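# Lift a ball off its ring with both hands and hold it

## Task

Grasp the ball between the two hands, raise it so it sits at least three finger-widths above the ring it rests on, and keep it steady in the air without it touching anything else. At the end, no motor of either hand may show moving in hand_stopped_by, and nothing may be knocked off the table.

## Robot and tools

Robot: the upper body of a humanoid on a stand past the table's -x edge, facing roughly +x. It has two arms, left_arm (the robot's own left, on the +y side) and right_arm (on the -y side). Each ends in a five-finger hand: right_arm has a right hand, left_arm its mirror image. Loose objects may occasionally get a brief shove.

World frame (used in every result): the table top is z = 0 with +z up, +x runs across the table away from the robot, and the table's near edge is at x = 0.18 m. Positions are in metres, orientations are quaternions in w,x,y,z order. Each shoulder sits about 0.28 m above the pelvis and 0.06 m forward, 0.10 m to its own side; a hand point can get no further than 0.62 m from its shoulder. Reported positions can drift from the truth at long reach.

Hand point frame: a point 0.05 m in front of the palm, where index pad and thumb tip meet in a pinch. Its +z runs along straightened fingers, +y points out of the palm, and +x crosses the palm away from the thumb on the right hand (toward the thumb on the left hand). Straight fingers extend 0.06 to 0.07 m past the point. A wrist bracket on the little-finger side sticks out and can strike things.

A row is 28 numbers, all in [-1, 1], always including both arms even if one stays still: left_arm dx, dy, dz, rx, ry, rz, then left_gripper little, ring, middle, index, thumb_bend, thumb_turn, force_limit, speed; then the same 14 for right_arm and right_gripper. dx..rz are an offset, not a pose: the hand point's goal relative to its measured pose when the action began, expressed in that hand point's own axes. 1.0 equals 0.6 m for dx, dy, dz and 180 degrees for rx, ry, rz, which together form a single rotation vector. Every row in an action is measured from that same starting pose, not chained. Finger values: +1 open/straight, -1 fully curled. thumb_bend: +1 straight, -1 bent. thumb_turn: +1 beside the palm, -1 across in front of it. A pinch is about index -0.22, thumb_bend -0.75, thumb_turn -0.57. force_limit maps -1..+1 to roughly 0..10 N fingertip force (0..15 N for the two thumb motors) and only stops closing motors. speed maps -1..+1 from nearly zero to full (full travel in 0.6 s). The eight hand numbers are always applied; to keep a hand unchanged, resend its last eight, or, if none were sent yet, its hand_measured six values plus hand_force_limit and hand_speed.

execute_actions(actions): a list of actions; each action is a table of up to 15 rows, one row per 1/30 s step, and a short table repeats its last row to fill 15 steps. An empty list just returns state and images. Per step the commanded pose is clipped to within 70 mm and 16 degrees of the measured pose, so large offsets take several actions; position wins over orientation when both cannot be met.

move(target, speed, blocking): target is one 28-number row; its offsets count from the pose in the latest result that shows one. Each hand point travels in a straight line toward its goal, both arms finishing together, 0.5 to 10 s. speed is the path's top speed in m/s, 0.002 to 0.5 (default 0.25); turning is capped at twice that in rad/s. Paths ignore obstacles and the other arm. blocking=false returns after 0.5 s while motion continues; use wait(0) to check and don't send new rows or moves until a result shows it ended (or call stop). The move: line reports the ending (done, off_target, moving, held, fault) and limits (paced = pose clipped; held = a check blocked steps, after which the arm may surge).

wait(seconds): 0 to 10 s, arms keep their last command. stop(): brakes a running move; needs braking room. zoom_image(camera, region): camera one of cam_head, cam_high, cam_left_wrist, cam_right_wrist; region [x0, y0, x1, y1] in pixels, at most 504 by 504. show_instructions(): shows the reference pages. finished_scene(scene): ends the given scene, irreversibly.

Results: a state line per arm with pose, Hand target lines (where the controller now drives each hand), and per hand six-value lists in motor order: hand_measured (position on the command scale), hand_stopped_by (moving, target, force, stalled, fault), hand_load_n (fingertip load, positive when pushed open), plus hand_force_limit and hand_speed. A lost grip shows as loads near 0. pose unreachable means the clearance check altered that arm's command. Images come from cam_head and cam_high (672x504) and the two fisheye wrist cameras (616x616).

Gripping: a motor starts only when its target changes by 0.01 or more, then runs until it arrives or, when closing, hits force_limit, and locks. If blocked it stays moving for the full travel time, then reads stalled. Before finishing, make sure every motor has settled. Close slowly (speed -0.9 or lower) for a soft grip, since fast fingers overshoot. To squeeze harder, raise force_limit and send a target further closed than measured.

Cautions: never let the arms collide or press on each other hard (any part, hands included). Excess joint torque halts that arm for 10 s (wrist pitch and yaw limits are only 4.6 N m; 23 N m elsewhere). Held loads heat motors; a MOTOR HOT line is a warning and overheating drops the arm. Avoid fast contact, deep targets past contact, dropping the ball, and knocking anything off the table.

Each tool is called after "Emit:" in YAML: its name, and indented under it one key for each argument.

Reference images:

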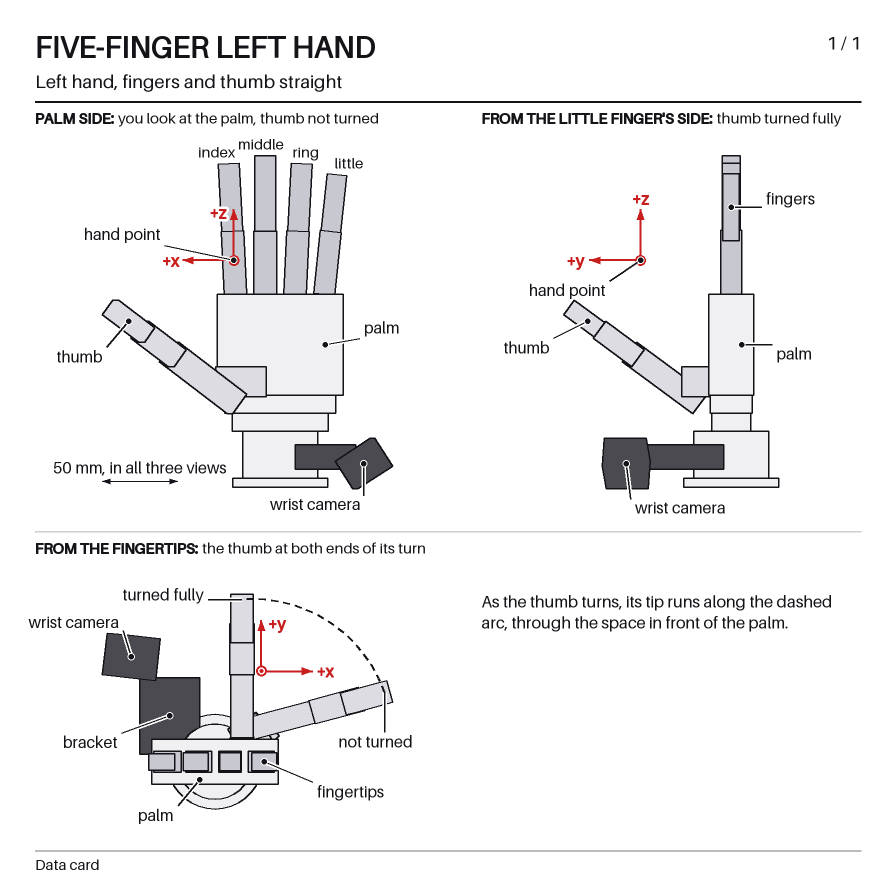

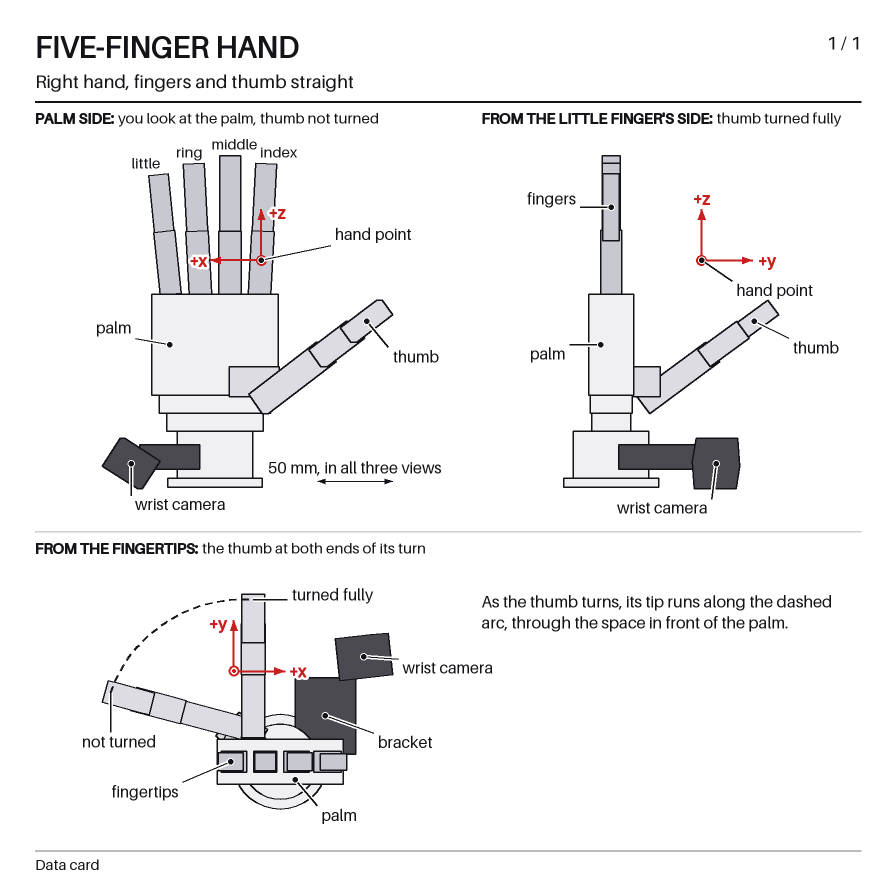

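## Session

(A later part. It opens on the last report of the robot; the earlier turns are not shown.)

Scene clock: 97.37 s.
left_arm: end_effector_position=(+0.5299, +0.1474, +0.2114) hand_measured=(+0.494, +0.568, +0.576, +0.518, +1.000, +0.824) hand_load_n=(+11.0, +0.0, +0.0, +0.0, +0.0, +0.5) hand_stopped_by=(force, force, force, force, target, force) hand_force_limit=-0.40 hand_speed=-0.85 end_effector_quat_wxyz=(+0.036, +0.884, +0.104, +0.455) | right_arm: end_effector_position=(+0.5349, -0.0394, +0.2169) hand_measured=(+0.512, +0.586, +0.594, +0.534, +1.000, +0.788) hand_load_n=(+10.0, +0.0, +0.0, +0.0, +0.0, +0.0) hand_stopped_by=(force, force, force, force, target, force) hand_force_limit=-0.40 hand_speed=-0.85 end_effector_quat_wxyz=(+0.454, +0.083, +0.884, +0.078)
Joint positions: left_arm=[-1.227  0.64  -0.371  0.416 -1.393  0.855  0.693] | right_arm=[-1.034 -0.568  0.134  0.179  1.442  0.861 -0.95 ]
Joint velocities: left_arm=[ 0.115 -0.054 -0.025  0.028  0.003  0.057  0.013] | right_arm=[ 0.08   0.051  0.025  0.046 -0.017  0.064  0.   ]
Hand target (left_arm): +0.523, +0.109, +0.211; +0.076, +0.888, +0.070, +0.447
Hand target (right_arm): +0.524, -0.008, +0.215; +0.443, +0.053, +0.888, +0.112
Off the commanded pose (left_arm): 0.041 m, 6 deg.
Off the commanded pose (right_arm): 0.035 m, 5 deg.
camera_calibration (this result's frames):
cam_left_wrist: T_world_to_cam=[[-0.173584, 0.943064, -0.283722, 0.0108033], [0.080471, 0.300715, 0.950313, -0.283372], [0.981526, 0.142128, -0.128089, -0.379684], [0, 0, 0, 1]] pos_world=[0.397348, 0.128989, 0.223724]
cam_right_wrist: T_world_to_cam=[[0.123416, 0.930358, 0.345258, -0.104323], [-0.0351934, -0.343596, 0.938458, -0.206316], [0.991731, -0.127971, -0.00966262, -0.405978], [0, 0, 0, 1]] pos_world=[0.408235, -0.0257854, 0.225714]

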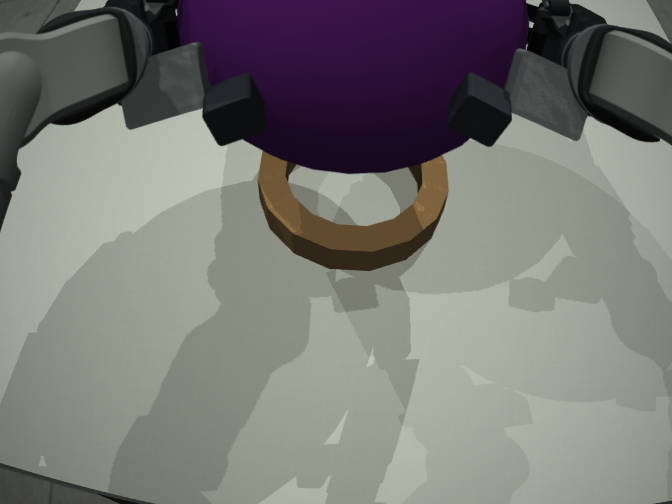

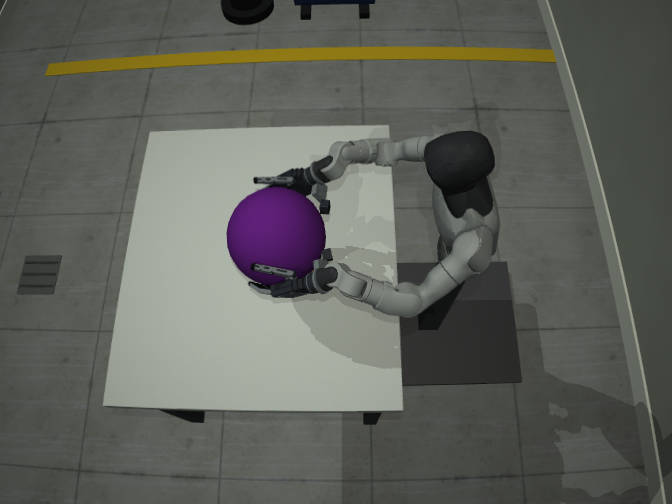

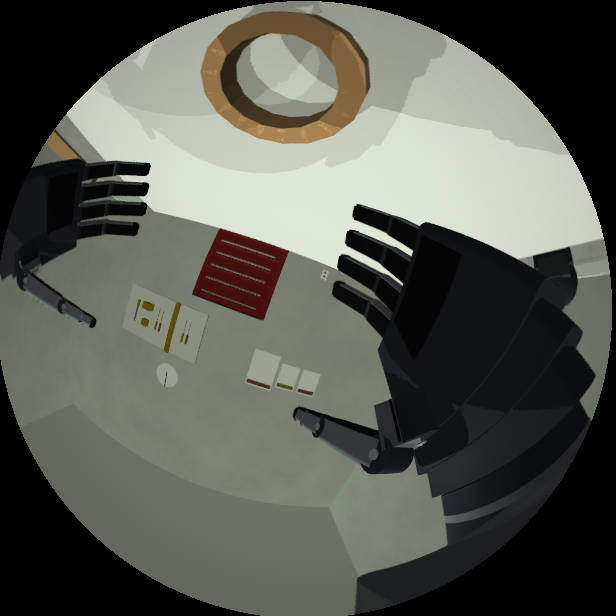

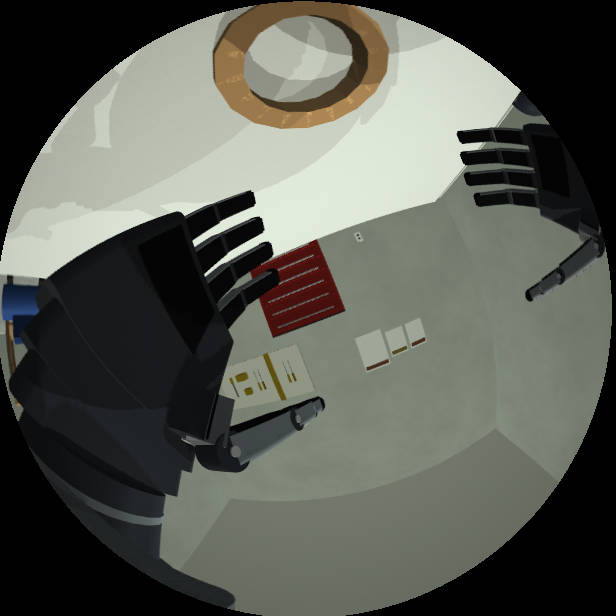

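Emit:
execute_actions:
  actions:
    - [[-0.012,0.062,-0.02,-0.038,0,0,0.3,0.25,0.25,0.25,1,0.4,-0.4,-0.88,0.01,0.057,-0.016,-0.034,0,0,0.3,0.25,0.25,0.25,1,0.4,-0.4,-0.88]]
    - [[0.002,0.063,-0.036,-0.036,0,0,0.3,0.25,0.25,0.25,1,0.4,-0.4,-0.88,-0.002,0.06,-0.034,-0.033,0,0,0.3,0.25,0.25,0.25,1,0.4,-0.4,-0.88]]
    - [[0.002,0.063,-0.036,-0.036,0,0,0.3,0.25,0.25,0.25,1,0.4,-0.4,-0.88,-0.002,0.06,-0.034,-0.033,0,0,0.3,0.25,0.25,0.25,1,0.4,-0.4,-0.88]]

Emit:
wait:
  seconds: 1

Scene clock: 113.60 s.
left_arm: end_effector_position=(+0.5180, +0.1596, +0.2544) hand_measured=(+0.494, +0.550, +0.538, +0.468, +1.000, +0.822) hand_load_n=(+5.0, +0.5, +2.5, +3.5, +0.0, +0.0) hand_stopped_by=(force, force, force, force, target, force) hand_force_limit=-0.40 hand_speed=-0.88 end_effector_quat_wxyz=(+0.048, +0.857, +0.132, +0.495) | right_arm: end_effector_position=(+0.5285, -0.0366, +0.2679) hand_measured=(+0.512, +0.548, +0.516, +0.390, +1.000, +0.788) hand_load_n=(+9.0, +0.5, +0.0, +0.0, +0.0, +0.0) hand_stopped_by=(force, force, force, force, target, force) hand_force_limit=-0.40 hand_speed=-0.88 end_effector_quat_wxyz=(+0.497, +0.101, +0.855, +0.110)
Joint positions: left_arm=[-1.157  0.674 -0.219  0.212 -1.471  0.885  0.838] | right_arm=[-1.037 -0.557  0.051  0.037  1.5    0.853 -1.047]
Joint velocities: left_arm=[ 0.044 -0.025  0.008 -0.009 -0.009  0.03   0.016] | right_arm=[ 0.037  0.021  0.002  0.009  0.002  0.026 -0.011]
Hand target (left_arm): +0.511, +0.121, +0.257; +0.092, +0.862, +0.095, +0.489
Hand target (right_arm): +0.518, -0.006, +0.268; +0.487, +0.070, +0.859, +0.144
Off the commanded pose (left_arm): 0.041 m, 7 deg.
Off the commanded pose (right_arm): 0.034 m, 6 deg.
camera_calibration (this result's frames):
cam_left_wrist: T_world_to_cam=[[-0.186622, 0.922071, -0.339054, 0.0336784], [-0.0236999, 0.340792, 0.93984, -0.276769], [0.982146, 0.18343, -0.0417462, -0.393051], [0, 0, 0, 1]] pos_world=[0.385759, 0.135364, 0.255129]
cam_right_wrist: T_world_to_cam=[[0.0974479, 0.901492, 0.421682, -0.131525], [-0.138673, -0.407266, 0.90272, -0.191486], [0.985532, -0.146444, 0.0853254, -0.421717], [0, 0, 0, 1]] pos_world=[0.401878, -0.0211747, 0.264303]

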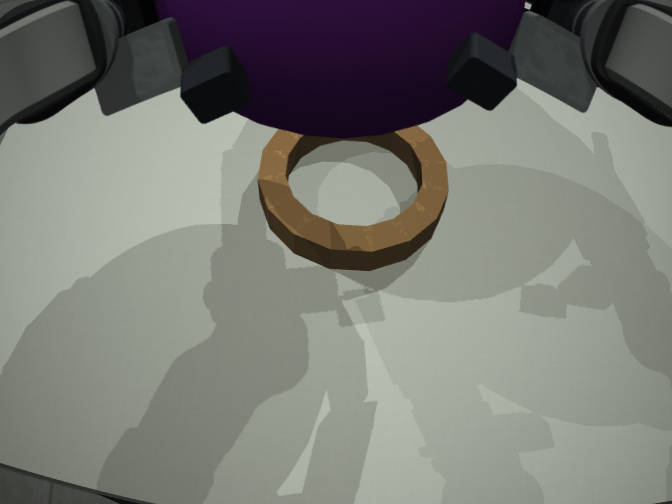

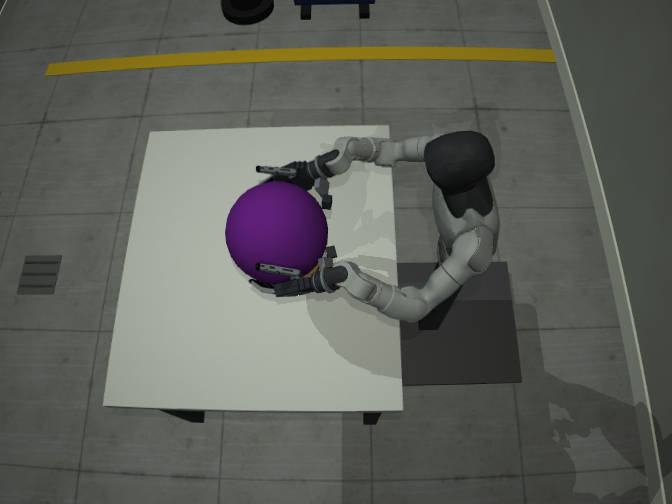

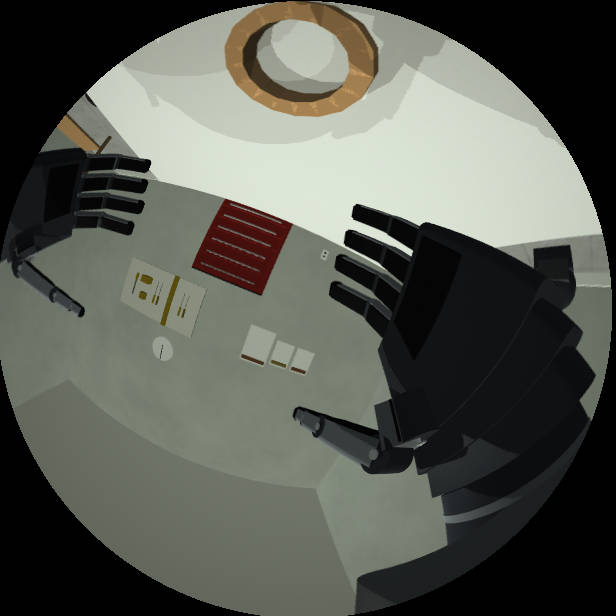

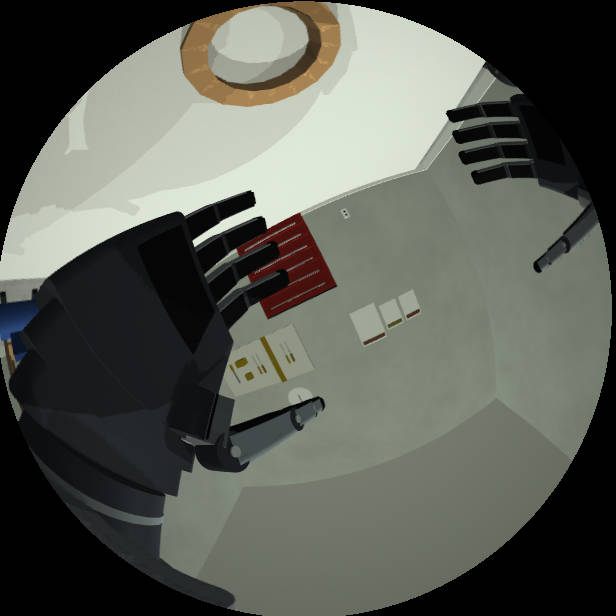

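Scene clock: 114.60 s.
left_arm: end_effector_position=(+0.5177, +0.1596, +0.2535) hand_measured=(+0.494, +0.550, +0.538, +0.468, +1.000, +0.822) hand_load_n=(+5.0, +0.5, +2.5, +3.5, +0.0, +0.0) hand_stopped_by=(force, force, force, force, target, force) hand_force_limit=-0.40 hand_speed=-0.88 end_effector_quat_wxyz=(+0.048, +0.858, +0.132, +0.494) | right_arm: end_effector_position=(+0.5283, -0.0366, +0.2668) hand_measured=(+0.512, +0.548, +0.516, +0.390, +1.000, +0.788) hand_load_n=(+9.0, +0.5, +0.0, +0.0, +0.0, +0.0) hand_stopped_by=(force, force, force, force, target, force) hand_force_limit=-0.40 hand_speed=-0.88 end_effector_quat_wxyz=(+0.496, +0.101, +0.855, +0.110)
Joint positions: left_arm=[-1.155  0.673 -0.218  0.212 -1.471  0.887  0.839] | right_arm=[-1.035 -0.556  0.051  0.037  1.5    0.854 -1.048]
Joint velocities: left_arm=[-0.005  0.005  0.015  0.014 -0.014  0.     0.   ] | right_arm=[ 0.     0.011 -0.003  0.003  0.002  0.     0.   ]
Hand target (left_arm): +0.511, +0.121, +0.257; +0.092, +0.862, +0.095, +0.489
Hand target (right_arm): +0.518, -0.006, +0.268; +0.487, +0.070, +0.859, +0.144
Off the commanded pose (left_arm): 0.041 m, 7 deg.
Off the commanded pose (right_arm): 0.034 m, 6 deg.
wait: 1.00 s; at rest by 0.17 s
camera_calibration (this result's frames):
cam_left_wrist: T_world_to_cam=[[-0.187399, 0.922048, -0.338689, 0.0336556], [-0.0215706, 0.340851, 0.93987, -0.277052], [0.982047, 0.183436, -0.043986, -0.392231], [0, 0, 0, 1]] pos_world=[0.38552, 0.135351, 0.254539]
cam_right_wrist: T_world_to_cam=[[0.0982255, 0.901832, 0.420774, -0.13124], [-0.136157, -0.406663, 0.903375, -0.192013], [0.985806, -0.146026, 0.0828463, -0.420864], [0, 0, 0, 1]] pos_world=[0.401638, -0.0211847, 0.263549]

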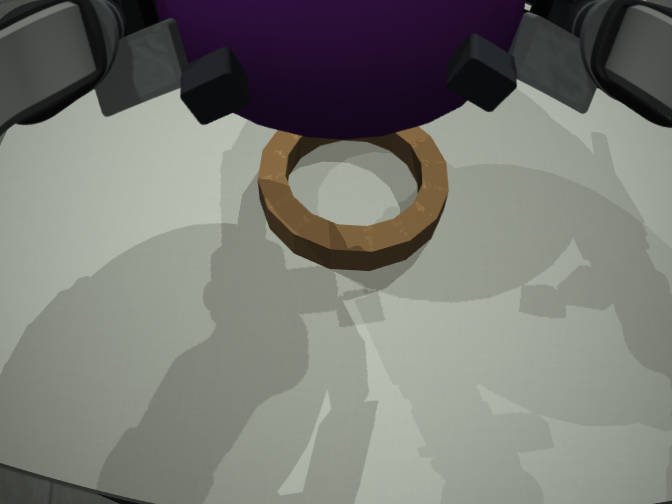

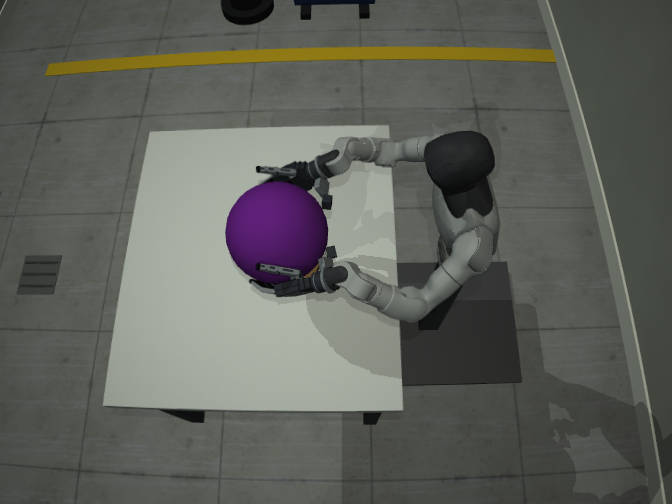

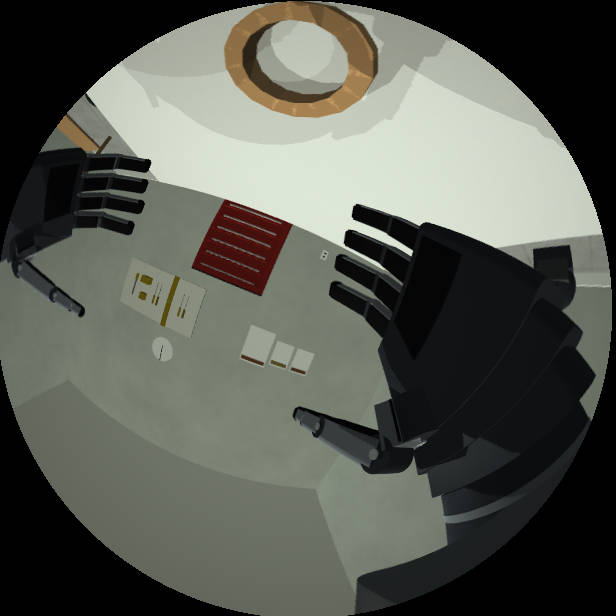

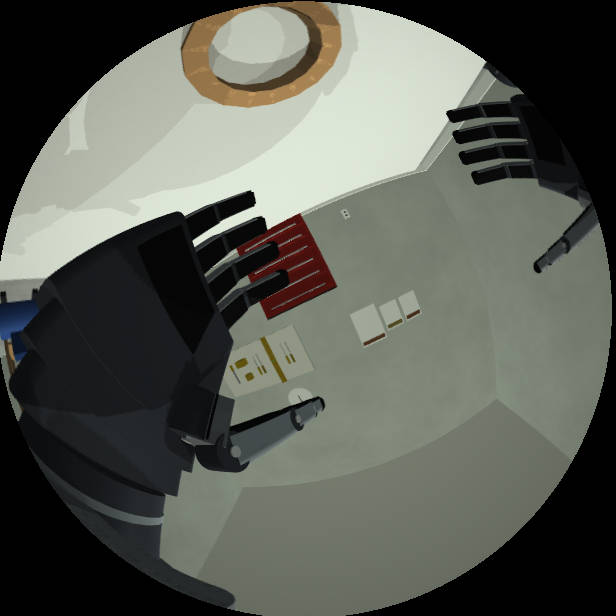

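Emit:
finished_scene:
  scene: 1

The scene is finished: the task was done.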